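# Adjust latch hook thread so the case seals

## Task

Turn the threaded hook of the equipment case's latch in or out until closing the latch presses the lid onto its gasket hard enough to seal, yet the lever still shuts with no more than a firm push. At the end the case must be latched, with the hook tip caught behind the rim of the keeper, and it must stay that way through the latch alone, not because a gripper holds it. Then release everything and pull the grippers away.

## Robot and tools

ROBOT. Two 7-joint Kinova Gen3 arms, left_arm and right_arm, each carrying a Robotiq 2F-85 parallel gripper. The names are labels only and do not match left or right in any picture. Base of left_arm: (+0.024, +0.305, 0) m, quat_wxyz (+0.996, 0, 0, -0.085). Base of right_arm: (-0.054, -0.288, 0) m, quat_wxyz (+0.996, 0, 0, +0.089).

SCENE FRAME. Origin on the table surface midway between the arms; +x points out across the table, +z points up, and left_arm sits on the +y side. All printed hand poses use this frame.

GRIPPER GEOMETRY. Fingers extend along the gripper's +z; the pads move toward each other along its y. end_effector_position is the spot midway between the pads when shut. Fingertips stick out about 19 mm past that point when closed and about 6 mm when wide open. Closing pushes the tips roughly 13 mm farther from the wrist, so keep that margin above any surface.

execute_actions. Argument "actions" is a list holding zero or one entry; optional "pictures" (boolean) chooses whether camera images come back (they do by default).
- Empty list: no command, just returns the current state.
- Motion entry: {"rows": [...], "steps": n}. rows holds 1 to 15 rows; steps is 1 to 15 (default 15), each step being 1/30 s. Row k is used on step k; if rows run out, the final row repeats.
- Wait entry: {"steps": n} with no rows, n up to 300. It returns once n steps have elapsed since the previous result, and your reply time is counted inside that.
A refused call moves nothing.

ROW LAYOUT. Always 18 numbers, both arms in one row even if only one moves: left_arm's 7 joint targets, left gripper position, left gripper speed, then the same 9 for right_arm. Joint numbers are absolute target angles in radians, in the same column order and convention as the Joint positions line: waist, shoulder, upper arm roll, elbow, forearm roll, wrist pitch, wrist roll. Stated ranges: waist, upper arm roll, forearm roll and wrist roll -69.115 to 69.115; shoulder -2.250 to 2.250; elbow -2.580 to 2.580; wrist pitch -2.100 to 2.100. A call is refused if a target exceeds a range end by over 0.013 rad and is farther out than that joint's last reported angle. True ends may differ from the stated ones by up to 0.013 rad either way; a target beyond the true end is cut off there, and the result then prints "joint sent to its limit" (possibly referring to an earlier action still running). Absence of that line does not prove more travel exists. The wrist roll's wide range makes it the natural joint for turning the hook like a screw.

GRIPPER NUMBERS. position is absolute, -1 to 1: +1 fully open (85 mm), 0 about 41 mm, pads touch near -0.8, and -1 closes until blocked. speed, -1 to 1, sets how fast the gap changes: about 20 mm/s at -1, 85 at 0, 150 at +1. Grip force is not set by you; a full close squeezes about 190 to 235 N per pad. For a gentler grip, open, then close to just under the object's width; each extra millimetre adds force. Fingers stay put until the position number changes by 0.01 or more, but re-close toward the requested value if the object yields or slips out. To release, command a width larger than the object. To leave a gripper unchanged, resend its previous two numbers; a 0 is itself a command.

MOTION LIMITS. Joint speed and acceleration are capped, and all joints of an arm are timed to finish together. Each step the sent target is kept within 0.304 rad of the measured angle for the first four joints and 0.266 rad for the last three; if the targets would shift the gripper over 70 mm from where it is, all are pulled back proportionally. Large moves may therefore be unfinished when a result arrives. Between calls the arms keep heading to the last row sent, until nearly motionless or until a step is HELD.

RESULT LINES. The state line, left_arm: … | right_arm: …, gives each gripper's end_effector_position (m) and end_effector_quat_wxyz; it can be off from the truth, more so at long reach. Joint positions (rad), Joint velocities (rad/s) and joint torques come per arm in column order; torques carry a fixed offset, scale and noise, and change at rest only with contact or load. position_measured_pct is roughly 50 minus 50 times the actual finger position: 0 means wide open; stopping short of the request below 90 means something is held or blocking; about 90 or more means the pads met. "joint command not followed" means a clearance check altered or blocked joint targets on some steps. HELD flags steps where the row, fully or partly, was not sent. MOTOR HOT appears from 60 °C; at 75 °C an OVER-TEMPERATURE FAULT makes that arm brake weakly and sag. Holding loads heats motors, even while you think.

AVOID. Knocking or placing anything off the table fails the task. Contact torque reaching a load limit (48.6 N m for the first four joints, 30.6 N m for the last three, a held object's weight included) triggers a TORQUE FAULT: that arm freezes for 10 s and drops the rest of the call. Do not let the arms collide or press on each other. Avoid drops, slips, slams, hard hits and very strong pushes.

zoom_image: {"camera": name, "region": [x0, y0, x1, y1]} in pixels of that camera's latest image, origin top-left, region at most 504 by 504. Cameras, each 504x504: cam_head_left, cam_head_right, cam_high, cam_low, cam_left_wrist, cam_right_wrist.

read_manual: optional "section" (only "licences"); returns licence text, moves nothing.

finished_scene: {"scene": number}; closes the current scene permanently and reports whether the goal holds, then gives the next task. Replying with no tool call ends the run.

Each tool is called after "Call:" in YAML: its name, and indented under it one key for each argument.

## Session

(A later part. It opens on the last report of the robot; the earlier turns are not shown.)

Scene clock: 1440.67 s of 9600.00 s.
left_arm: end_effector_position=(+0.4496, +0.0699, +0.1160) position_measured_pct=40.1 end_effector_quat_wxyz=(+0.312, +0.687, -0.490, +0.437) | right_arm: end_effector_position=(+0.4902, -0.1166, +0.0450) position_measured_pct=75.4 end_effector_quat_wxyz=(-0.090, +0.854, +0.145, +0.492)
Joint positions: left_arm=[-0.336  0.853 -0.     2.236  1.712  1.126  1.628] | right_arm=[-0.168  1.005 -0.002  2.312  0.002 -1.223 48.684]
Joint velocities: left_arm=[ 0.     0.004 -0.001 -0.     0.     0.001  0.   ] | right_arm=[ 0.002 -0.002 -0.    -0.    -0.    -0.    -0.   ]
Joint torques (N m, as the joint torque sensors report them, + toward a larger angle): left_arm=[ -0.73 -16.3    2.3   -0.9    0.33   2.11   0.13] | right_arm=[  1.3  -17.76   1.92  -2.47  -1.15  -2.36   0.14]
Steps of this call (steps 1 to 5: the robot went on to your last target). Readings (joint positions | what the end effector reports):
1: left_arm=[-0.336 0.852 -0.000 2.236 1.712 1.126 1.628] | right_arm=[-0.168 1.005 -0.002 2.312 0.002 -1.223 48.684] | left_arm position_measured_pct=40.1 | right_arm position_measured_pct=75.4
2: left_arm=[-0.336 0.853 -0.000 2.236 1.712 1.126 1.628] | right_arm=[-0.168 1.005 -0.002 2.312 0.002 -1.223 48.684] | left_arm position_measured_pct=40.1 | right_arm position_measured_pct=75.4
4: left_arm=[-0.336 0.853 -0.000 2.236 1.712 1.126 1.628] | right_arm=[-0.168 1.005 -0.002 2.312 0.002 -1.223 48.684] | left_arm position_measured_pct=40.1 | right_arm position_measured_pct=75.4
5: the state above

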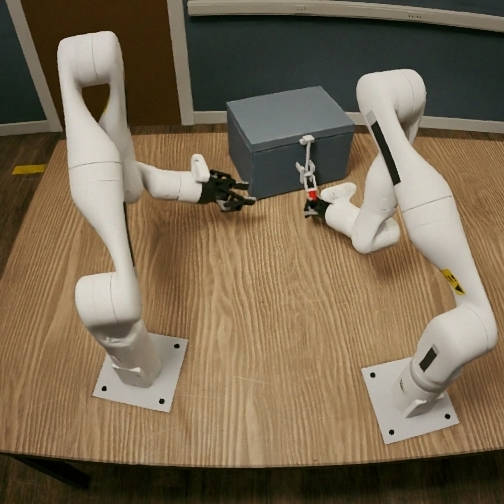

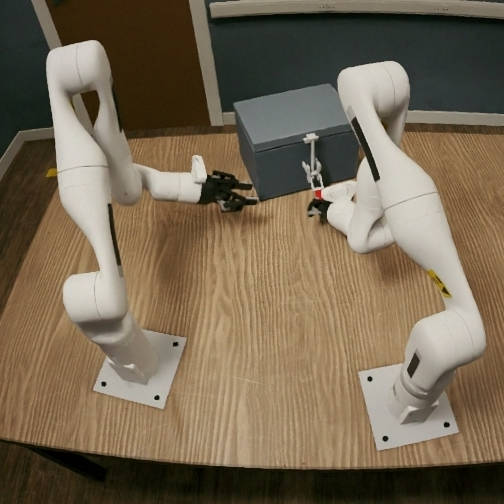

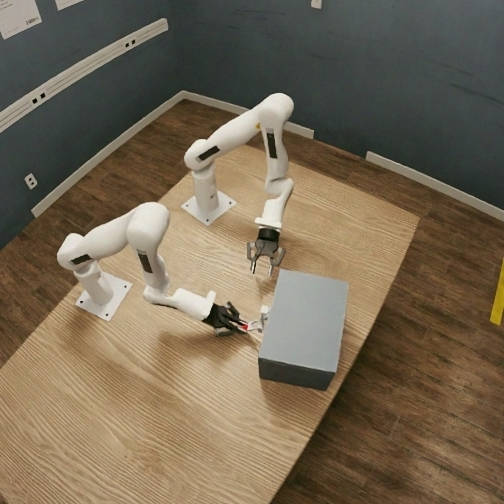

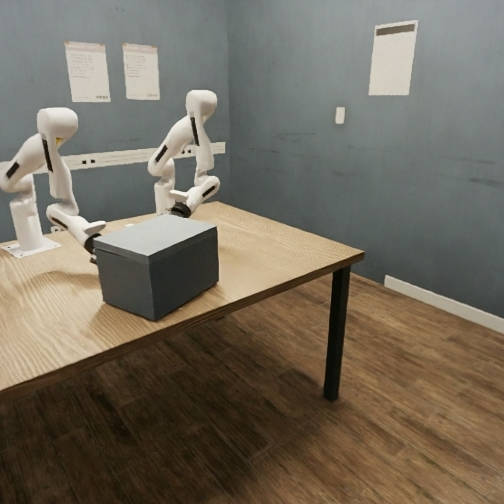

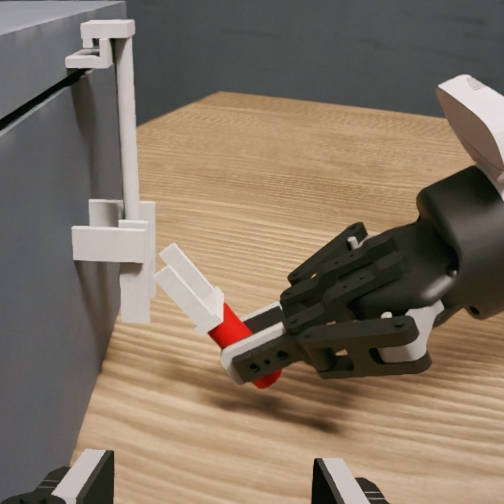

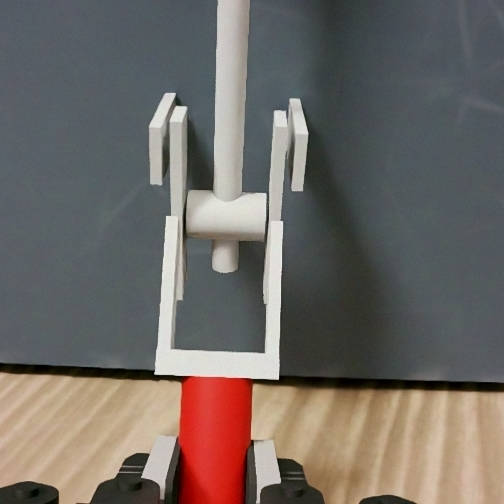

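Call:
execute_actions:
  actions:
    - {"rows": [[-0.336,0.853,0,2.236,1.712,1.126,1.628,0.2,0,-0.171,1.0059,0,2.3109,0,-1.2224,48.684,-0.6,0],[-0.336,0.853,0,2.236,1.712,1.126,1.628,0.2,0,-0.171,1.0059,0,2.3109,0,-1.2224,48.684,-0.6,0],[-0.336,0.853,0,2.236,1.712,1.126,1.628,0.2,0,-0.171,1.0059,0,2.3109,0,-1.2224,48.684,-0.6,0],[-0.336,0.853,0,2.236,1.712,1.126,1.628,0.2,0,-0.171,0.957,0,2.3065,0,-1.125,48.684,-0.6,0],[-0.336,0.853,0,2.236,1.712,1.126,1.628,0.2,0,-0.171,0.957,0,2.3065,0,-1.125,48.684,-0.6,0],[-0.336,0.853,0,2.236,1.712,1.126,1.628,0.2,0,-0.171,0.957,0,2.3065,0,-1.125,48.684,-0.6,0],[-0.336,0.853,0,2.236,1.712,1.126,1.628,0.2,0,-0.171,0.9088,0,2.3009,0,-1.028,48.684,-0.6,0],[-0.336,0.853,0,2.236,1.712,1.126,1.628,0.2,0,-0.171,0.9088,0,2.3009,0,-1.028,48.684,-0.6,0],[-0.336,0.853,0,2.236,1.712,1.126,1.628,0.2,0,-0.171,0.9088,0,2.3009,0,-1.028,48.684,-0.6,0],[-0.336,0.853,0,2.236,1.712,1.126,1.628,0.2,0,-0.1705,0.864,0,2.2885,0,-0.927,48.684,-0.6,0],[-0.336,0.853,0,2.236,1.712,1.126,1.628,0.2,0,-0.1705,0.864,0,2.2885,0,-0.927,48.684,-0.6,0],[-0.336,0.853,0,2.236,1.712,1.126,1.628,0.2,0,-0.1705,0.864,0,2.2885,0,-0.927,48.684,-0.6,0],[-0.336,0.853,0,2.236,1.712,1.126,1.628,0.2,0,-0.17,0.8217,0,2.2735,0,-0.8263,48.684,-0.6,0]], "steps": 15}
  pictures: false

Call:
execute_actions:
  actions:
    - {"steps": 12}

Scene clock: 1470.43 s of 9600.00 s.
left_arm: end_effector_position=(+0.4496, +0.0699, +0.1160) position_measured_pct=40.1 end_effector_quat_wxyz=(+0.312, +0.687, -0.490, +0.437) | right_arm: end_effector_position=(+0.4839, -0.1186, +0.0527) position_measured_pct=75.4 end_effector_quat_wxyz=(-0.079, +0.884, +0.151, +0.435)
Joint positions: left_arm=[-0.336  0.853  0.     2.236  1.712  1.126  1.628] | right_arm=[-0.171  0.868 -0.001  2.288  0.    -0.93  48.684]
Joint velocities: left_arm=[-0.     0.001  0.     0.    -0.    -0.     0.001] | right_arm=[ 0.002 -0.401 -0.002 -0.124  0.001  0.935 -0.   ]
Joint torques (N m, as the joint torque sensors report them, + toward a larger angle): left_arm=[ -0.34 -16.25   2.51  -0.48   0.55   2.55   0.02] | right_arm=[  0.2  -17.98   0.55  -4.23  -0.47  -2.37   0.48]
Steps of this call (steps 1 to 15: the robot went on to your last target; steps 16 to 878: nothing new was sent; steps 879 to 893: all 15 steps of this action). Readings (joint positions | what the end effector reports):
879: left_arm=[-0.336 0.853 0.000 2.236 1.712 1.126 1.628] | right_arm=[-0.169 1.005 -0.002 2.312 0.002 -1.223 48.684] | left_arm position_measured_pct=40.1 | right_arm position_measured_pct=75.4
880: left_arm=[-0.336 0.853 0.000 2.236 1.712 1.126 1.628] | right_arm=[-0.170 1.005 -0.001 2.312 0.001 -1.223 48.684] | left_arm position_measured_pct=40.1 | right_arm position_measured_pct=75.4
882: left_arm=[-0.336 0.853 0.000 2.236 1.712 1.126 1.628] | right_arm=[-0.170 1.004 -0.001 2.312 0.000 -1.221 48.684] | left_arm position_measured_pct=40.1 | right_arm position_measured_pct=75.4
886: left_arm=[-0.336 0.853 0.000 2.236 1.712 1.126 1.628] | right_arm=[-0.171 0.964 -0.000 2.309 0.000 -1.139 48.684] | left_arm position_measured_pct=40.1 | right_arm position_measured_pct=75.4
893: the state above

Scene clock: 1470.83 s of 9600.00 s.
left_arm: end_effector_position=(+0.4496, +0.0699, +0.1160) position_measured_pct=40.1 end_effector_quat_wxyz=(+0.312, +0.687, -0.490, +0.437) | right_arm: end_effector_position=(+0.4814, -0.1195, +0.0562) position_measured_pct=75.4 end_effector_quat_wxyz=(-0.076, +0.894, +0.153, +0.415)
Joint positions: left_arm=[-0.336  0.853  0.     2.236  1.712  1.126  1.628] | right_arm=[-0.171  0.823 -0.001  2.274  0.    -0.826 48.684]
Joint velocities: left_arm=[-0.     0.     0.     0.     0.    -0.     0.001] | right_arm=[ 0.    -0.007  0.     0.001  0.     0.007 -0.   ]
Joint torques (N m, as the joint torque sensors report them, + toward a larger angle): left_arm=[ -0.18 -16.48   2.46  -0.9    0.31   2.2   -0.03] | right_arm=[ -0.05 -18.22   0.82  -3.56  -0.35  -2.61   0.19]
Steps of this call (steps 1 to 12: the robot went on to your last target). Readings (joint positions | what the end effector reports):
1: left_arm=[-0.336 0.853 0.000 2.236 1.712 1.126 1.628] | right_arm=[-0.171 0.856 -0.001 2.284 0.000 -0.901 48.684] | left_arm position_measured_pct=40.1 | right_arm position_measured_pct=75.4
2: left_arm=[-0.336 0.853 0.000 2.236 1.712 1.126 1.628] | right_arm=[-0.171 0.845 -0.001 2.281 0.000 -0.876 48.684] | left_arm position_measured_pct=40.1 | right_arm position_measured_pct=75.4
4: left_arm=[-0.336 0.853 0.000 2.236 1.712 1.126 1.628] | right_arm=[-0.171 0.832 -0.001 2.276 0.000 -0.844 48.684] | left_arm position_measured_pct=40.1 | right_arm position_measured_pct=75.4
8: left_arm=[-0.336 0.853 0.000 2.236 1.712 1.126 1.628] | right_arm=[-0.171 0.825 -0.001 2.274 0.000 -0.829 48.684] | left_arm position_measured_pct=40.1 | right_arm position_measured_pct=75.4
12: the state above

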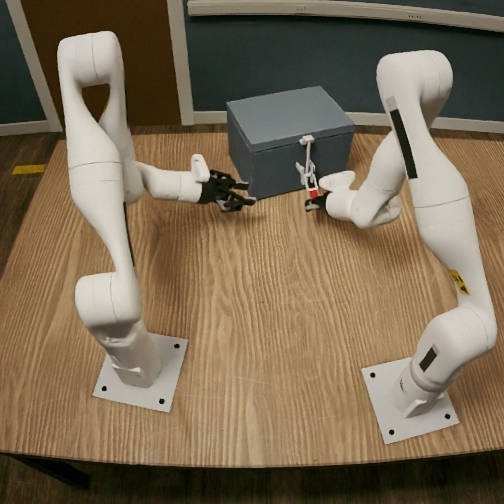

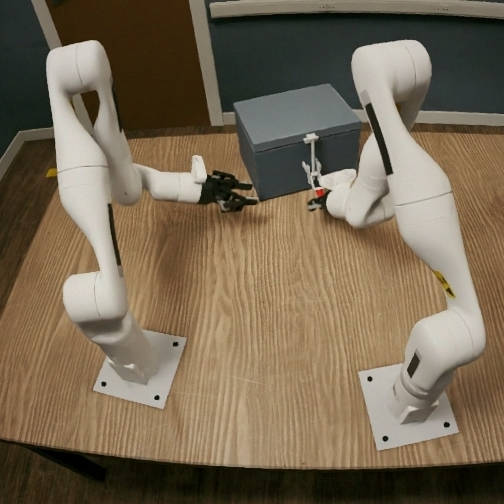

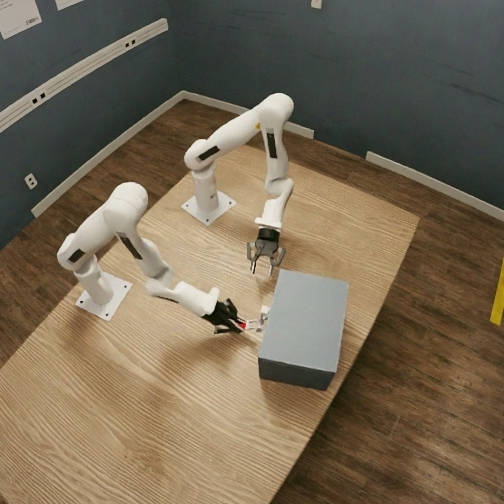

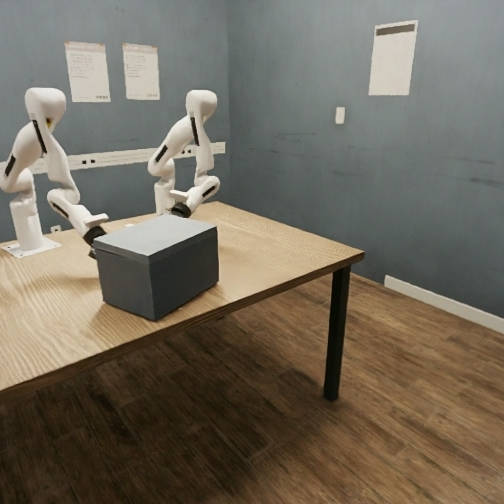

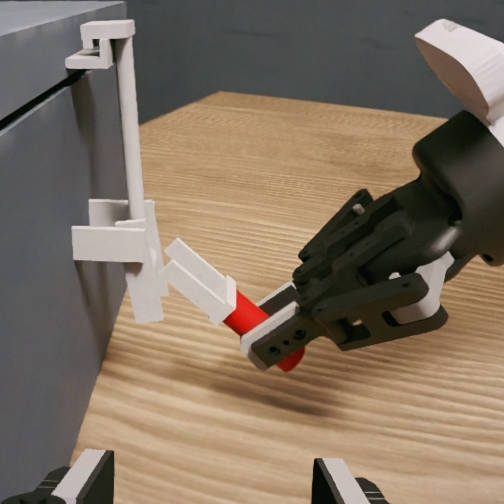

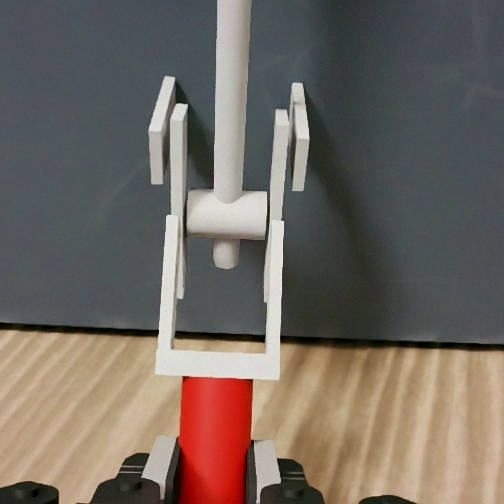

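Call:
execute_actions:
  actions: []

Scene clock: 1526.50 s of 9600.00 s.
left_arm: end_effector_position=(+0.4496, +0.0699, +0.1160) position_measured_pct=40.1 end_effector_quat_wxyz=(+0.312, +0.687, -0.490, +0.437) | right_arm: end_effector_position=(+0.4813, -0.1196, +0.0564) position_measured_pct=75.4 end_effector_quat_wxyz=(-0.076, +0.894, +0.153, +0.415)
Joint positions: left_arm=[-0.336  0.853  0.     2.236  1.712  1.126  1.628] | right_arm=[-0.171  0.823 -0.001  2.274  0.    -0.826 48.684]
Joint velocities: left_arm=[-0.     0.001  0.001 -0.     0.001  0.001 -0.002] | right_arm=[-0.001 -0.001 -0.    -0.     0.    -0.    -0.   ]
Joint torques (N m, as the joint torque sensors report them, + toward a larger angle): left_arm=[ -0.36 -16.34   2.14  -0.92   0.52   2.46  -0.01] | right_arm=[  0.27 -18.22   0.55  -3.71  -0.26  -2.8    0.38]
Steps of this call (steps 1 to 30: the robot went on to your last target; steps 31 to 1670: nothing new was sent). Readings (joint positions | what the end effector reports):
1: left_arm=[-0.336 0.853 0.000 2.236 1.712 1.126 1.628] | right_arm=[-0.171 0.823 -0.001 2.274 0.000 -0.826 48.684] | left_arm position_measured_pct=40.1 | right_arm position_measured_pct=75.4
2: left_arm=[-0.336 0.853 0.000 2.236 1.712 1.126 1.628] | right_arm=[-0.171 0.823 -0.001 2.274 0.000 -0.826 48.684] | left_arm position_measured_pct=40.1 | right_arm position_measured_pct=75.4
4: left_arm=[-0.336 0.853 0.000 2.236 1.712 1.126 1.628] | right_arm=[-0.171 0.823 -0.001 2.274 0.000 -0.826 48.684] | left_arm position_measured_pct=40.1 | right_arm position_measured_pct=75.4
8: left_arm=[-0.336 0.853 0.000 2.236 1.712 1.126 1.628] | right_arm=[-0.171 0.823 -0.001 2.274 0.000 -0.826 48.684] | left_arm position_measured_pct=40.1 | right_arm position_measured_pct=75.4
1670: the state above
All arms were judged still, so your last target was given up. Only a new action makes them travel on or press farther. Fingers that are still opening or closing keep moving.

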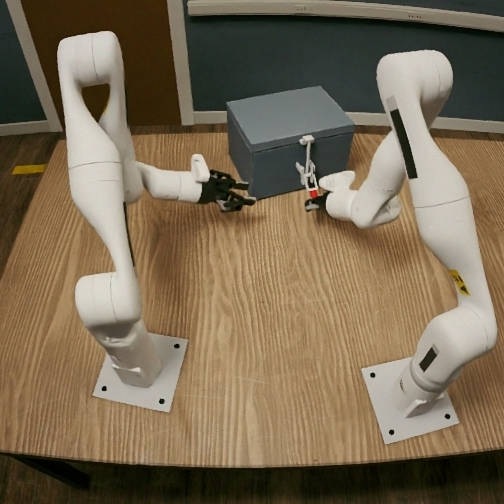

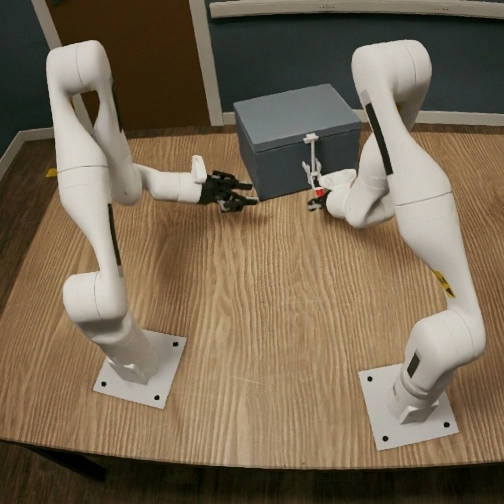

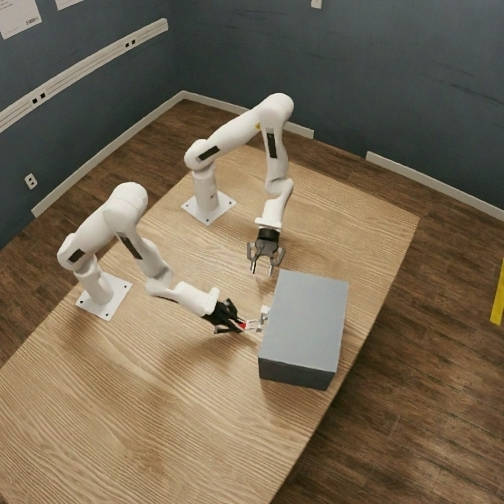

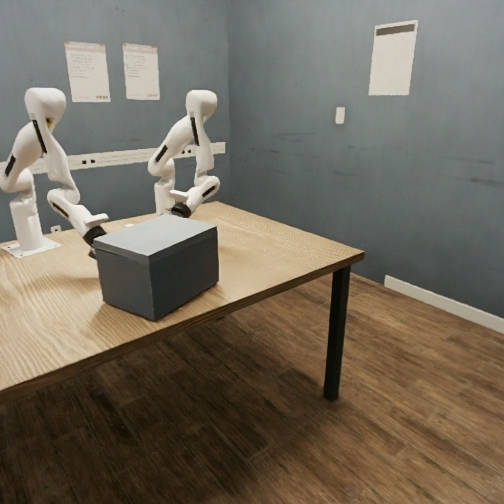

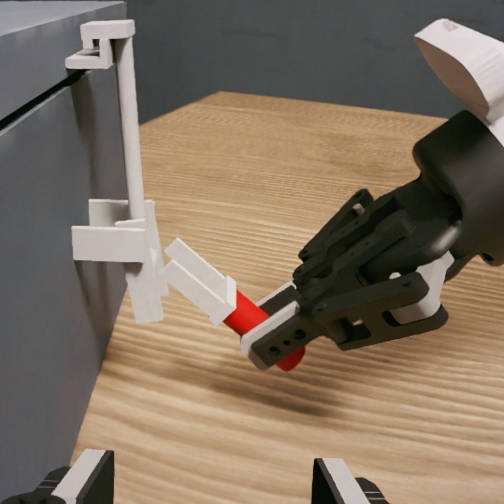

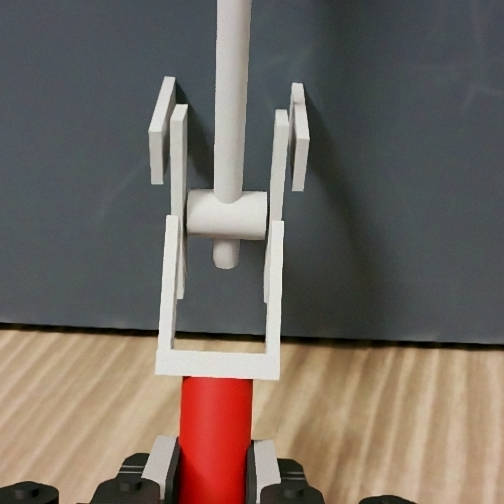

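Call:
execute_actions:
  actions:
    - {"rows":[[-0.336,0.853,0,2.236,1.712,1.126,1.628,0.2,0,-0.169,0.7458,0,2.2301,0,-0.6197,48.684,-0.6,0],[-0.336,0.853,0,2.236,1.712,1.126,1.628,0.2,0,-0.169,0.7458,0,2.2301,0,-0.6197,48.684,-0.6,0],[-0.336,0.853,0,2.236,1.712,1.126,1.628,0.2,0,-0.169,0.7458,0,2.2301,0,-0.6197,48.684,-0.6,0],[-0.336,0.853,0,2.236,1.712,1.126,1.628,0.2,0,-0.169,0.7458,0,2.2301,0,-0.6197,48.684,-0.6,0],[-0.336,0.853,0,2.236,1.712,1.126,1.628,0.2,0,-0.169,0.7458,0,2.2301,0,-0.6197,48.684,-0.6,0],[-0.336,0.853,0,2.236,1.712,1.126,1.628,0.2,0,-0.169,0.7458,0,2.2301,0,-0.6197,48.684,-0.6,0],[-0.336,0.853,0,2.236,1.712,1.126,1.628,0.2,0,-0.169,0.7458,0,2.2301,0,-0.6197,48.684,-0.6,0],[-0.336,0.853,0,2.236,1.712,1.126,1.628,0.2,0,-0.168,0.6836,0,2.1724,0,-0.4125,48.684,-0.6,0]],"steps":15}
  pictures: false

Call:
execute_actions:
  actions:
    - {"rows":[[-0.336,0.853,0,2.236,1.712,1.126,1.628,0.2,0,-0.168,0.639,0,2.1025,0,-0.2108,48.684,-0.6,0],[-0.336,0.853,0,2.236,1.712,1.126,1.628,0.2,0,-0.168,0.639,0,2.1025,0,-0.2108,48.684,-0.6,0],[-0.336,0.853,0,2.236,1.712,1.126,1.628,0.2,0,-0.168,0.639,0,2.1025,0,-0.2108,48.684,-0.6,0],[-0.336,0.853,0,2.236,1.712,1.126,1.628,0.2,0,-0.168,0.639,0,2.1025,0,-0.2108,48.684,-0.6,0],[-0.336,0.853,0,2.236,1.712,1.126,1.628,0.2,0,-0.168,0.639,0,2.1025,0,-0.2108,48.684,-0.6,0],[-0.336,0.853,0,2.236,1.712,1.126,1.628,0.2,0,-0.168,0.639,0,2.1025,0,-0.2108,48.684,-0.6,0],[-0.336,0.853,0,2.236,1.712,1.126,1.628,0.2,0,-0.168,0.639,0,2.1025,0,-0.2108,48.684,-0.6,0],[-0.336,0.853,0,2.236,1.712,1.126,1.628,0.2,0,-0.167,0.6103,0,2.0217,0,-0.014,48.684,-0.6,0]],"steps":15}
  pictures: false

Call:
execute_actions:
  actions:
    - {"rows":[[-0.336,0.853,0,2.236,1.712,1.126,1.628,0.2,0,-0.167,0.5978,0,1.932,0,0.1755,48.684,-0.6,0],[-0.336,0.853,0,2.236,1.712,1.126,1.628,0.2,0,-0.167,0.5978,0,1.932,0,0.1755,48.684,-0.6,0],[-0.336,0.853,0,2.236,1.712,1.126,1.628,0.2,0,-0.167,0.5978,0,1.932,0,0.1755,48.684,-0.6,0],[-0.336,0.853,0,2.236,1.712,1.126,1.628,0.2,0,-0.167,0.5978,0,1.932,0,0.1755,48.684,-0.6,0],[-0.336,0.853,0,2.236,1.712,1.126,1.628,0.2,0,-0.167,0.5978,0,1.932,0,0.1755,48.684,-0.6,0],[-0.336,0.853,0,2.236,1.712,1.126,1.628,0.2,0,-0.167,0.5978,0,1.932,0,0.1755,48.684,-0.6,0],[-0.336,0.853,0,2.236,1.712,1.126,1.628,0.2,0,-0.167,0.5978,0,1.932,0,0.1755,48.684,-0.6,0],[-0.336,0.853,0,2.236,1.712,1.126,1.628,0.2,0,-0.166,0.5999,0,1.8336,0,0.359,48.684,-0.6,0]],"steps":15}
  pictures: false

Call:
execute_actions:
  actions:
    - {"rows":[[-0.336,0.853,0,2.236,1.712,1.126,1.628,0.2,0,-0.166,0.6152,0,1.7277,0,0.5369,48.684,-0.6,0],[-0.336,0.853,0,2.236,1.712,1.126,1.628,0.2,0,-0.166,0.6152,0,1.7277,0,0.5369,48.684,-0.6,0],[-0.336,0.853,0,2.236,1.712,1.126,1.628,0.2,0,-0.166,0.6152,0,1.7277,0,0.5369,48.684,-0.6,0],[-0.336,0.853,0,2.236,1.712,1.126,1.628,0.2,0,-0.166,0.6152,0,1.7277,0,0.5369,48.684,-0.6,0],[-0.336,0.853,0,2.236,1.712,1.126,1.628,0.2,0,-0.166,0.6152,0,1.7277,0,0.5369,48.684,-0.6,0],[-0.336,0.853,0,2.236,1.712,1.126,1.628,0.2,0,-0.166,0.6152,0,1.7277,0,0.5369,48.684,-0.6,0],[-0.336,0.853,0,2.236,1.712,1.126,1.628,0.2,0,-0.166,0.6152,0,1.7277,0,0.5369,48.684,-0.6,0],[-0.336,0.853,0,2.236,1.712,1.126,1.628,0.2,0,-0.166,0.6426,0,1.6137,0,0.7108,48.684,-0.6,0]],"steps":15}

Scene clock: 1562.03 s of 9600.00 s.
left_arm: end_effector_position=(+0.4496, +0.0699, +0.1160) position_measured_pct=40.1 end_effector_quat_wxyz=(+0.312, +0.687, -0.490, +0.437) | right_arm: end_effector_position=(+0.4747, -0.1221, +0.0681) position_measured_pct=75.4 end_effector_quat_wxyz=(-0.062, +0.926, +0.158, +0.338)
Joint positions: left_arm=[-0.336  0.853  0.     2.236  1.712  1.126  1.628] | right_arm=[-0.169  0.692 -0.002  2.18   0.    -0.433 48.684]
Joint velocities: left_arm=[-0.001 -0.001 -0.001 -0.     0.     0.    -0.001] | right_arm=[-0.003 -0.106 -0.001 -0.111 -0.001  0.381 -0.   ]
Joint torques (N m, as the joint torque sensors report them, + toward a larger angle): left_arm=[ -0.41 -16.16   2.35  -0.69   0.41   2.36  -0.06] | right_arm=[  1.36 -15.49   1.53  -4.95  -0.15  -1.9    0.32]
Steps of this call (steps 1 to 1051: nothing new was sent; steps 1052 to 1066: all 15 steps of this action). Readings (joint positions | what the end effector reports):
1052: left_arm=[-0.336 0.853 0.000 2.236 1.712 1.126 1.628] | right_arm=[-0.171 0.821 -0.001 2.274 0.000 -0.824 48.684] | left_arm position_measured_pct=40.1 | right_arm position_measured_pct=75.4
1053: left_arm=[-0.336 0.853 0.000 2.236 1.712 1.126 1.628] | right_arm=[-0.170 0.817 -0.001 2.272 0.000 -0.813 48.684] | left_arm position_measured_pct=40.1 | right_arm position_measured_pct=75.4
1055: left_arm=[-0.336 0.853 0.000 2.236 1.712 1.126 1.628] | right_arm=[-0.170 0.796 -0.001 2.262 0.000 -0.760 48.684] | left_arm position_measured_pct=40.1 | right_arm position_measured_pct=75.4
1059: left_arm=[-0.336 0.853 0.000 2.236 1.712 1.126 1.628] | right_arm=[-0.170 0.755 -0.001 2.236 0.001 -0.642 48.684] | left_arm position_measured_pct=40.1 | right_arm position_measured_pct=75.4
1066: the state above

Scene clock: 1562.53 s of 9600.00 s.
left_arm: end_effector_position=(+0.4496, +0.0699, +0.1160) position_measured_pct=40.1 end_effector_quat_wxyz=(+0.312, +0.687, -0.490, +0.437) | right_arm: end_effector_position=(+0.4696, -0.1240, +0.0827) position_measured_pct=75.4 end_effector_quat_wxyz=(-0.047, +0.952, +0.162, +0.255)
Joint positions: left_arm=[-0.336  0.853  0.     2.236  1.712  1.126  1.628] | right_arm=[-0.169  0.614 -0.002  2.033 -0.    -0.031 48.684]
Joint velocities: left_arm=[ 0.001  0.001  0.    -0.     0.     0.    -0.   ] | right_arm=[-0.002 -0.048  0.    -0.144 -0.001  0.348 -0.   ]
Joint torques (N m, as the joint torque sensors report them, + toward a larger angle): left_arm=[ -0.12 -16.23   2.71  -1.1    0.36   2.54   0.22] | right_arm=[  1.52 -16.26   1.65  -7.46  -0.27  -1.92   0.31]
Steps of this call (steps 1 to 15: all 15 steps of this action). Readings (joint positions | what the end effector reports):
1: left_arm=[-0.336 0.853 0.000 2.236 1.712 1.126 1.628] | right_arm=[-0.169 0.688 -0.002 2.176 0.000 -0.421 48.684] | left_arm position_measured_pct=40.1 | right_arm position_measured_pct=75.4
2: left_arm=[-0.336 0.853 0.000 2.236 1.712 1.126 1.628] | right_arm=[-0.169 0.683 -0.002 2.170 0.000 -0.401 48.684] | left_arm position_measured_pct=40.1 | right_arm position_measured_pct=75.4
4: left_arm=[-0.336 0.853 0.000 2.236 1.712 1.126 1.628] | right_arm=[-0.169 0.666 -0.002 2.149 0.000 -0.335 48.684] | left_arm position_measured_pct=40.1 | right_arm position_measured_pct=75.4
8: left_arm=[-0.336 0.853 0.000 2.236 1.712 1.126 1.628] | right_arm=[-0.169 0.644 -0.002 2.111 0.000 -0.228 48.684] | left_arm position_measured_pct=40.1 | right_arm position_measured_pct=75.4
15: the state above

Scene clock: 1563.03 s of 9600.00 s.
left_arm: end_effector_position=(+0.4496, +0.0699, +0.1160) position_measured_pct=40.1 end_effector_quat_wxyz=(+0.312, +0.687, -0.490, +0.437) | right_arm: end_effector_position=(+0.4669, -0.1251, +0.0980) position_measured_pct=75.4 end_effector_quat_wxyz=(-0.032, +0.971, +0.165, +0.171)
Joint positions: left_arm=[-0.336  0.853  0.     2.236  1.712  1.126  1.628] | right_arm=[-0.168  0.6   -0.002  1.848 -0.001  0.346 48.684]
Joint velocities: left_arm=[ 0. -0. -0.  0. -0.  0.  0.] | right_arm=[-0.    -0.001 -0.    -0.166 -0.001  0.312 -0.   ]
Joint torques (N m, as the joint torque sensors report them, + toward a larger angle): left_arm=[ -0.29 -16.25   2.54  -0.83   0.4    2.25   0.23] | right_arm=[  1.85 -18.04   2.25 -10.07   0.25  -2.73   0.48]
Steps of this call (steps 1 to 15: all 15 steps of this action). Readings (joint positions | what the end effector reports):
1: left_arm=[-0.336 0.853 0.000 2.236 1.712 1.126 1.628] | right_arm=[-0.169 0.612 -0.002 2.028 -0.000 -0.020 48.684] | left_arm position_measured_pct=40.1 | right_arm position_measured_pct=75.4
2: left_arm=[-0.336 0.853 0.000 2.236 1.712 1.126 1.628] | right_arm=[-0.169 0.611 -0.002 2.020 -0.000 -0.001 48.684] | left_arm position_measured_pct=40.1 | right_arm position_measured_pct=75.4
4: left_arm=[-0.336 0.853 0.000 2.236 1.712 1.126 1.628] | right_arm=[-0.169 0.606 -0.002 1.991 -0.000 0.062 48.684] | left_arm position_measured_pct=40.1 | right_arm position_measured_pct=75.4
8: left_arm=[-0.336 0.853 0.000 2.236 1.712 1.126 1.628] | right_arm=[-0.169 0.600 -0.002 1.943 -0.001 0.163 48.684] | left_arm position_measured_pct=40.1 | right_arm position_measured_pct=75.4
15: the state above

Scene clock: 1563.53 s of 9600.00 s.
left_arm: end_effector_position=(+0.4496, +0.0699, +0.1160) position_measured_pct=40.1 end_effector_quat_wxyz=(+0.312, +0.687, -0.490, +0.437) | right_arm: end_effector_position=(+0.4668, -0.1253, +0.1134) position_measured_pct=75.4 end_effector_quat_wxyz=(-0.017, +0.982, +0.166, +0.085)
Joint positions: left_arm=[-0.336  0.853  0.     2.236  1.712  1.126  1.628] | right_arm=[-0.168  0.639 -0.002  1.632 -0.002  0.698 48.684]
Joint velocities: left_arm=[ 0.001 -0.    -0.001  0.     0.     0.    -0.001] | right_arm=[-0.     0.043 -0.    -0.223 -0.     0.345 -0.   ]
Joint torques (N m, as the joint torque sensors report them, + toward a larger angle): left_arm=[ -0.47 -16.7    2.57  -0.96   0.42   2.26   0.06] | right_arm=[  1.2  -19.19   1.71 -11.13   0.35  -2.8    0.42]
Steps of this call (steps 1 to 15: all 15 steps of this action). Readings (joint positions | what the end effector reports):
1: left_arm=[-0.336 0.853 0.000 2.236 1.712 1.126 1.628] | right_arm=[-0.168 0.600 -0.002 1.842 -0.001 0.356 48.684] | left_arm position_measured_pct=40.1 | right_arm position_measured_pct=75.4
2: left_arm=[-0.336 0.853 0.000 2.236 1.712 1.126 1.628] | right_arm=[-0.168 0.601 -0.002 1.833 -0.001 0.372 48.684] | left_arm position_measured_pct=40.1 | right_arm position_measured_pct=75.4
4: left_arm=[-0.336 0.853 0.000 2.236 1.712 1.126 1.628] | right_arm=[-0.168 0.606 -0.002 1.799 -0.001 0.428 48.684] | left_arm position_measured_pct=40.1 | right_arm position_measured_pct=75.4
8: left_arm=[-0.336 0.853 0.000 2.236 1.712 1.126 1.628] | right_arm=[-0.168 0.614 -0.002 1.743 -0.001 0.525 48.684] | left_arm position_measured_pct=40.1 | right_arm position_measured_pct=75.4
15: the state above

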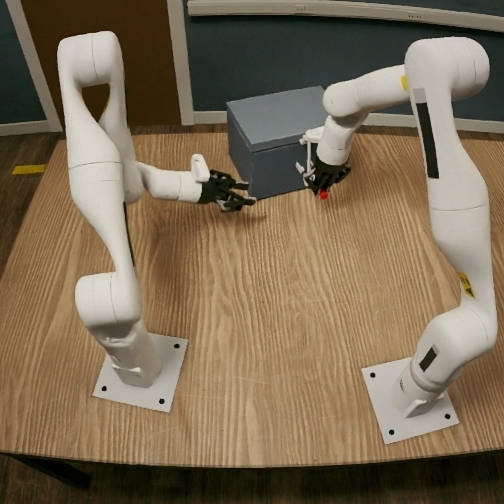

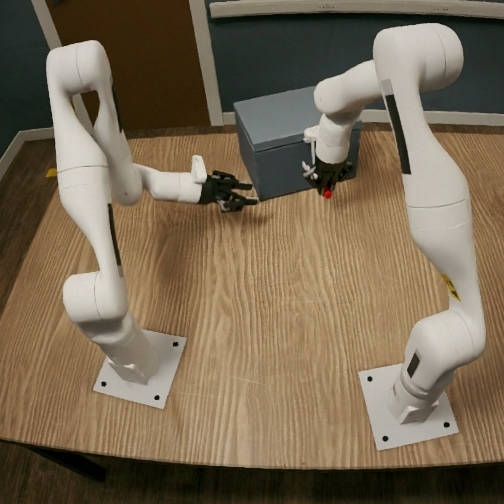

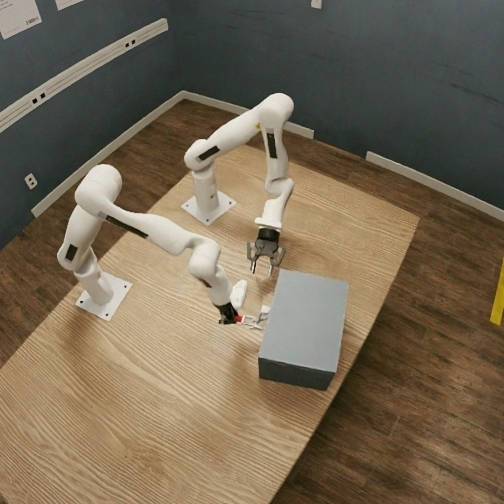

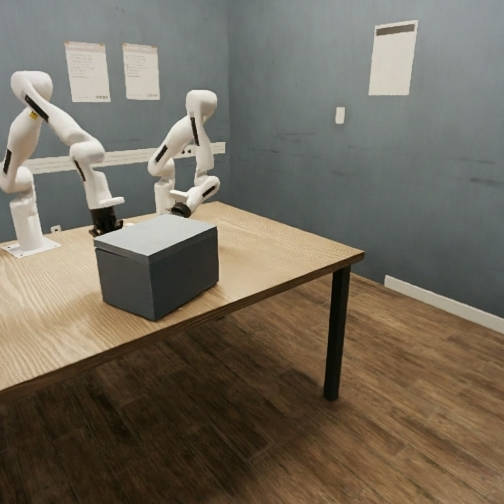

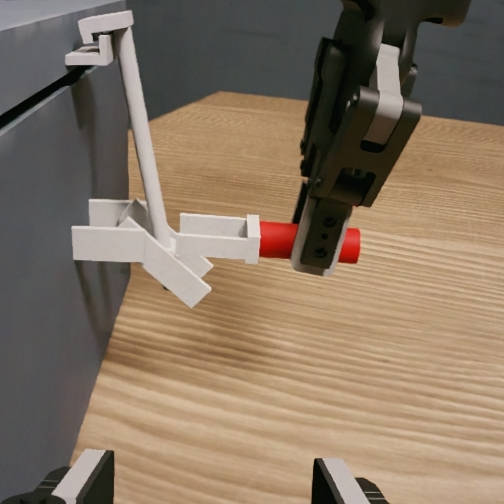

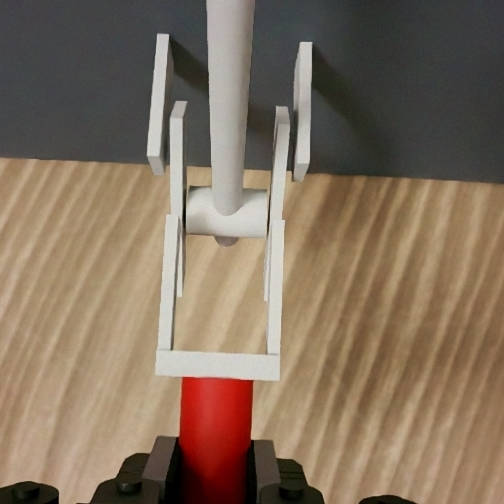

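Call:
execute_actions:
  actions:
    - {"rows":[[-0.336,0.853,0,2.236,1.712,1.126,1.628,0.2,0,-0.166,0.6807,0,1.4925,0,0.8811,48.684,-0.6,0],[-0.336,0.853,0,2.236,1.712,1.126,1.628,0.2,0,-0.166,0.6807,0,1.4925,0,0.8811,48.684,-0.6,0],[-0.336,0.853,0,2.236,1.712,1.126,1.628,0.2,0,-0.166,0.6807,0,1.4925,0,0.8811,48.684,-0.6,0],[-0.336,0.853,0,2.236,1.712,1.126,1.628,0.2,0,-0.166,0.6807,0,1.4925,0,0.8811,48.684,-0.6,0],[-0.336,0.853,0,2.236,1.712,1.126,1.628,0.2,0,-0.166,0.6807,0,1.4925,0,0.8811,48.684,-0.6,0],[-0.336,0.853,0,2.236,1.712,1.126,1.628,0.2,0,-0.166,0.6807,0,1.4925,0,0.8811,48.684,-0.6,0],[-0.336,0.853,0,2.236,1.712,1.126,1.628,0.2,0,-0.166,0.6807,0,1.4925,0,0.8811,48.684,-0.6,0],[-0.336,0.853,0,2.236,1.712,1.126,1.628,0.2,0,-0.166,0.7295,0,1.3616,0,1.0505,48.684,-0.6,0]],"steps":15}
  pictures: false

Call:
execute_actions:
  actions:
    - {"rows":[[-0.336,0.853,0,2.236,1.712,1.126,1.628,0.2,0,-0.166,0.7884,0,1.2193,0,1.2212,48.684,-0.6,0]],"steps":15}

Scene clock: 1604.80 s of 9600.00 s.
left_arm: end_effector_position=(+0.4496, +0.0699, +0.1160) position_measured_pct=40.1 end_effector_quat_wxyz=(+0.312, +0.687, -0.490, +0.437) | right_arm: end_effector_position=(+0.4692, -0.1246, +0.1285) position_measured_pct=75.4 end_effector_quat_wxyz=(-0.001, +0.986, +0.167, -0.002)
Joint positions: left_arm=[-0.336  0.853  0.     2.236  1.712  1.126  1.628] | right_arm=[-0.168  0.722 -0.002  1.386 -0.002  1.037 48.684]
Joint velocities: left_arm=[ 0.     0.001 -0.001 -0.    -0.    -0.     0.   ] | right_arm=[ 0.002  0.095  0.    -0.288 -0.001  0.373 -0.   ]
Joint torques (N m, as the joint torque sensors report them, + toward a larger angle): left_arm=[ -0.13 -16.64   2.5   -0.87   0.4    2.11   0.03] | right_arm=[  1.22 -21.22   1.62 -12.42   0.98  -4.04   0.42]
Steps of this call (steps 1 to 30: the robot went on to your last target; steps 31 to 1223: nothing new was sent; steps 1224 to 1238: all 15 steps of this action). Readings (joint positions | what the end effector reports):
1224: left_arm=[-0.336 0.853 0.000 2.236 1.712 1.126 1.628] | right_arm=[-0.168 0.643 -0.002 1.618 -0.002 0.718 48.684] | left_arm position_measured_pct=40.1 | right_arm position_measured_pct=75.4
1225: left_arm=[-0.336 0.853 0.000 2.236 1.712 1.126 1.628] | right_arm=[-0.168 0.645 -0.002 1.612 -0.002 0.726 48.684] | left_arm position_measured_pct=40.1 | right_arm position_measured_pct=75.4
1227: left_arm=[-0.336 0.853 0.000 2.236 1.712 1.126 1.628] | right_arm=[-0.168 0.655 -0.002 1.585 -0.002 0.764 48.684] | left_arm position_measured_pct=40.1 | right_arm position_measured_pct=75.4
1231: left_arm=[-0.336 0.853 0.000 2.236 1.712 1.126 1.628] | right_arm=[-0.168 0.676 -0.002 1.515 -0.002 0.865 48.684] | left_arm position_measured_pct=40.1 | right_arm position_measured_pct=75.4
1238: the state above

Scene clock: 1605.30 s of 9600.00 s.
left_arm: end_effector_position=(+0.4496, +0.0699, +0.1160) position_measured_pct=40.1 end_effector_quat_wxyz=(+0.312, +0.687, -0.490, +0.437) | right_arm: end_effector_position=(+0.4718, -0.1237, +0.1376) position_measured_pct=75.4 end_effector_quat_wxyz=(+0.008, +0.985, +0.167, -0.051)
Joint positions: left_arm=[-0.336  0.853  0.     2.236  1.712  1.126  1.628] | right_arm=[-0.167  0.787 -0.002  1.227 -0.002  1.231 48.684]
Joint velocities: left_arm=[-0.001  0.    -0.    -0.    -0.    -0.     0.   ] | right_arm=[-0.001  0.005 -0.    -0.011 -0.     0.012  0.   ]
Joint torques (N m, as the joint torque sensors report them, + toward a larger angle): left_arm=[ -0.39 -16.42   2.44  -0.78   0.42   2.46  -0.03] | right_arm=[  1.2  -21.33   1.79 -13.64   0.84  -4.57   0.38]
Steps of this call (steps 1 to 15: all 15 steps of this action). Readings (joint positions | what the end effector reports):
1: left_arm=[-0.336 0.853 0.000 2.236 1.712 1.126 1.628] | right_arm=[-0.168 0.726 -0.002 1.376 -0.002 1.049 48.684] | left_arm position_measured_pct=40.1 | right_arm position_measured_pct=75.4
2: left_arm=[-0.336 0.853 0.000 2.236 1.712 1.126 1.628] | right_arm=[-0.168 0.732 -0.002 1.363 -0.002 1.065 48.684] | left_arm position_measured_pct=40.1 | right_arm position_measured_pct=75.4
4: left_arm=[-0.336 0.853 0.000 2.236 1.712 1.126 1.628] | right_arm=[-0.168 0.750 -0.002 1.322 -0.002 1.116 48.684] | left_arm position_measured_pct=40.1 | right_arm position_measured_pct=75.4
8: left_arm=[-0.336 0.853 0.000 2.236 1.712 1.126 1.628] | right_arm=[-0.167 0.778 -0.002 1.248 -0.002 1.206 48.684] | left_arm position_measured_pct=40.1 | right_arm position_measured_pct=75.4
15: the state above

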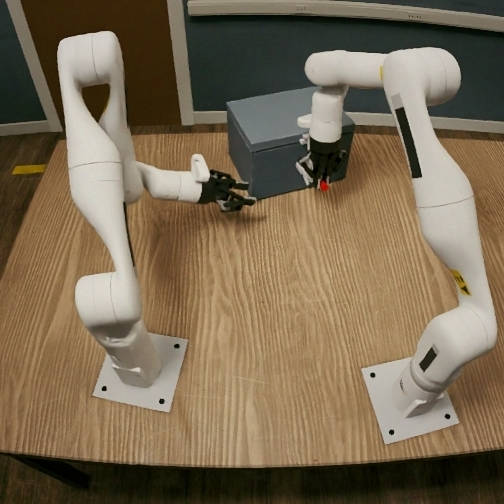

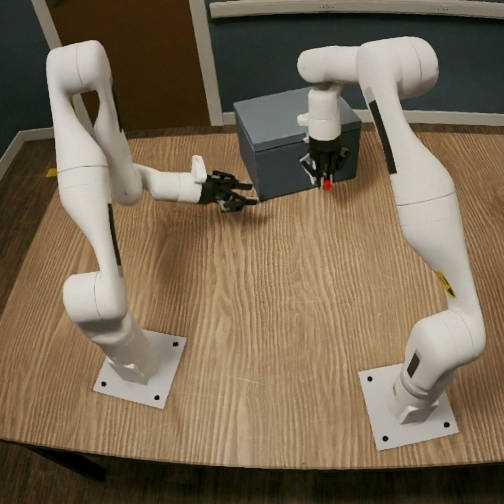

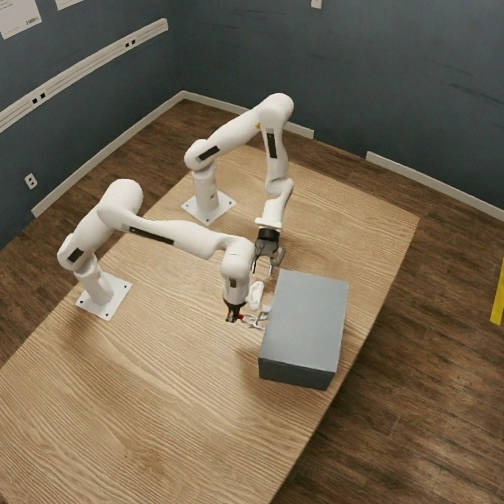

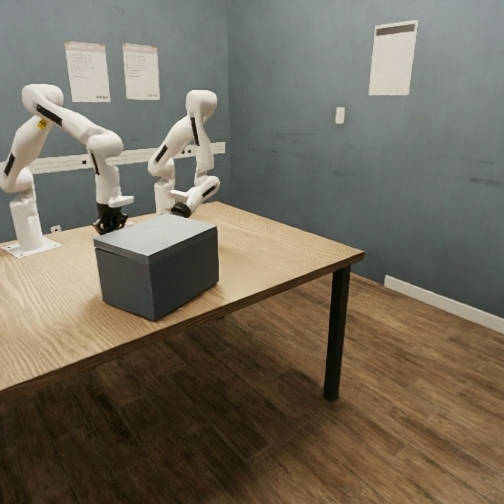

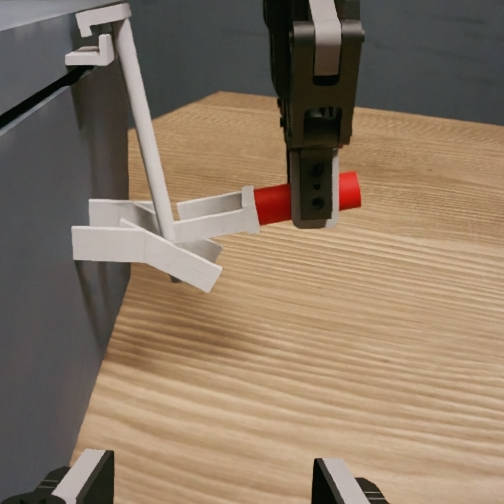

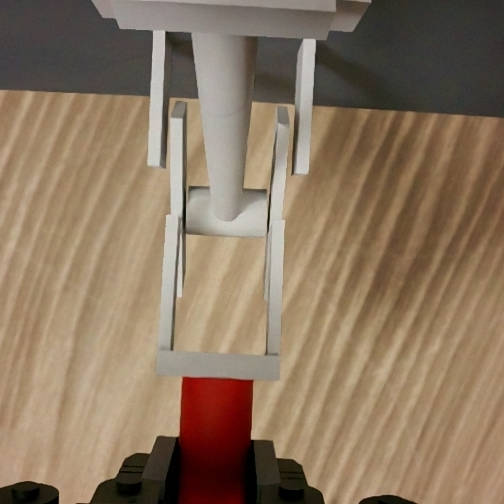

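Call:
execute_actions:
  actions:
    - {"rows":[[-0.336,0.853,0,2.236,1.712,1.126,1.628,0.2,0,-0.166,0.8581,0,1.0649,0,1.3931,48.684,-0.6,0]],"steps":13}

Scene clock: 1635.93 s of 9600.00 s.
left_arm: end_effector_position=(+0.4496, +0.0699, +0.1160) position_measured_pct=40.1 end_effector_quat_wxyz=(+0.312, +0.687, -0.490, +0.437) | right_arm: end_effector_position=(+0.4748, -0.1228, +0.1453) position_measured_pct=75.4 end_effector_quat_wxyz=(+0.015, +0.982, +0.166, -0.093)
Joint positions: left_arm=[-0.336  0.853  0.     2.236  1.712  1.126  1.628] | right_arm=[-0.167  0.854 -0.002  1.074 -0.002  1.402 48.684]
Joint velocities: left_arm=[ 0.     0.001  0.001 -0.    -0.    -0.     0.   ] | right_arm=[-0.     0.022  0.001 -0.035 -0.001  0.035 -0.   ]
Joint torques (N m, as the joint torque sensors report them, + toward a larger angle): left_arm=[  0.14 -16.38   2.01  -0.86   0.26   2.53   0.17] | right_arm=[  0.99 -22.57   1.58 -14.04   0.86  -4.79   0.49]
Steps of this call (steps 1 to 15: the robot went on to your last target; steps 16 to 906: nothing new was sent; steps 907 to 919: all 13 steps of this action). Readings (joint positions | what the end effector reports):
907: left_arm=[-0.336 0.853 0.000 2.236 1.712 1.126 1.628] | right_arm=[-0.167 0.788 -0.002 1.225 -0.002 1.233 48.684] | left_arm position_measured_pct=40.1 | right_arm position_measured_pct=75.4
908: left_arm=[-0.336 0.853 0.000 2.236 1.712 1.126 1.628] | right_arm=[-0.167 0.791 -0.002 1.219 -0.002 1.239 48.684] | left_arm position_measured_pct=40.1 | right_arm position_measured_pct=75.4
910: left_arm=[-0.336 0.853 0.000 2.236 1.712 1.126 1.628] | right_arm=[-0.167 0.805 -0.002 1.192 -0.002 1.270 48.684] | left_arm position_measured_pct=40.1 | right_arm position_measured_pct=75.4
914: left_arm=[-0.336 0.853 0.000 2.236 1.712 1.126 1.628] | right_arm=[-0.167 0.841 -0.002 1.106 -0.002 1.368 48.684] | left_arm position_measured_pct=40.1 | right_arm position_measured_pct=75.4
919: the state above

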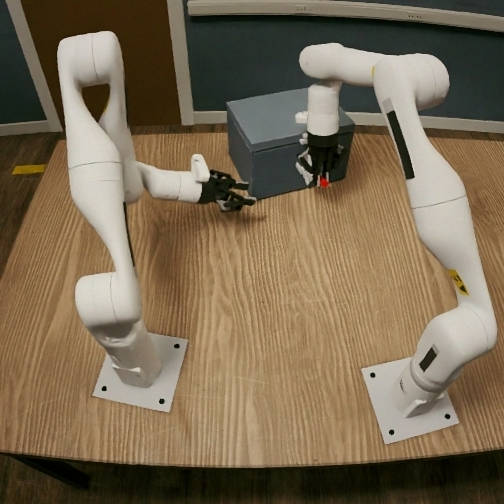

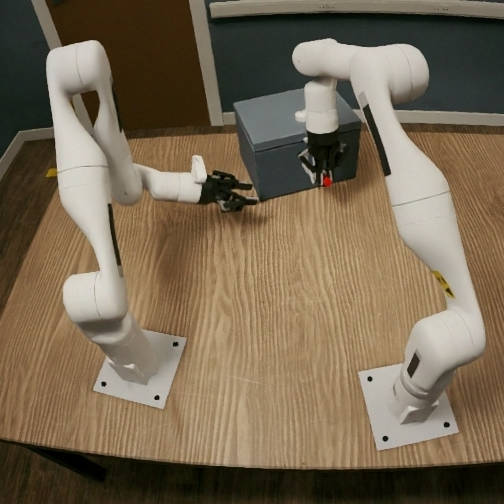

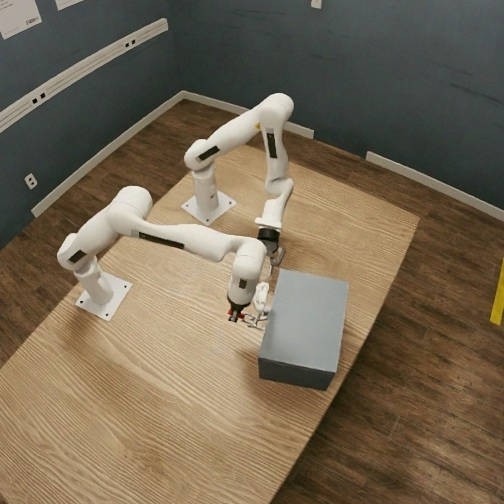

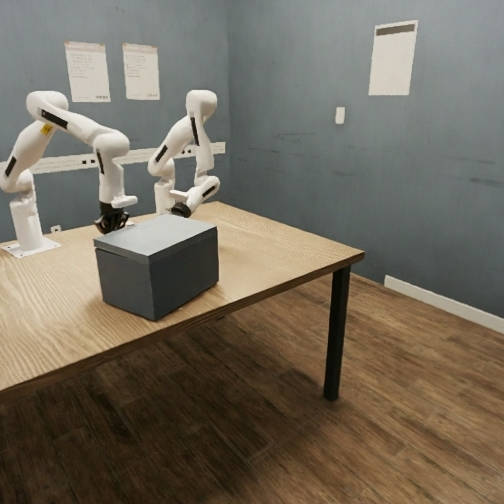

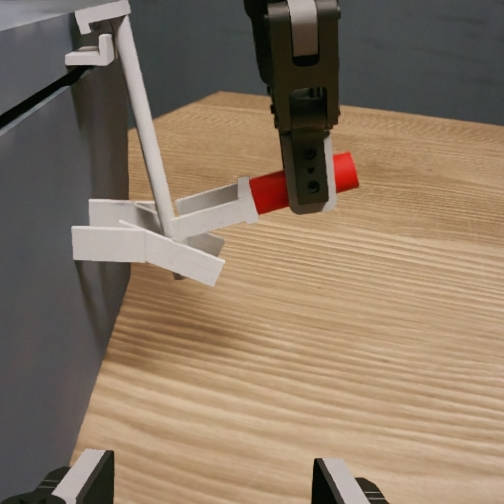

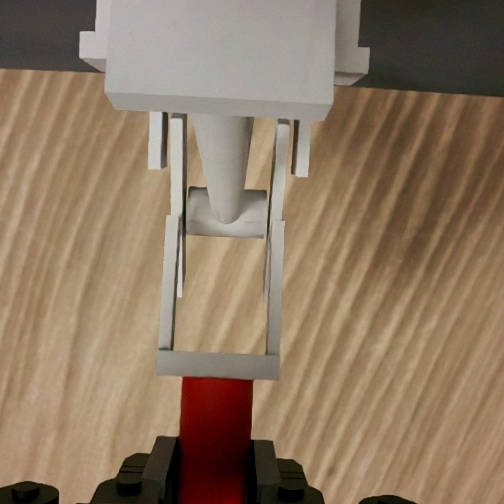

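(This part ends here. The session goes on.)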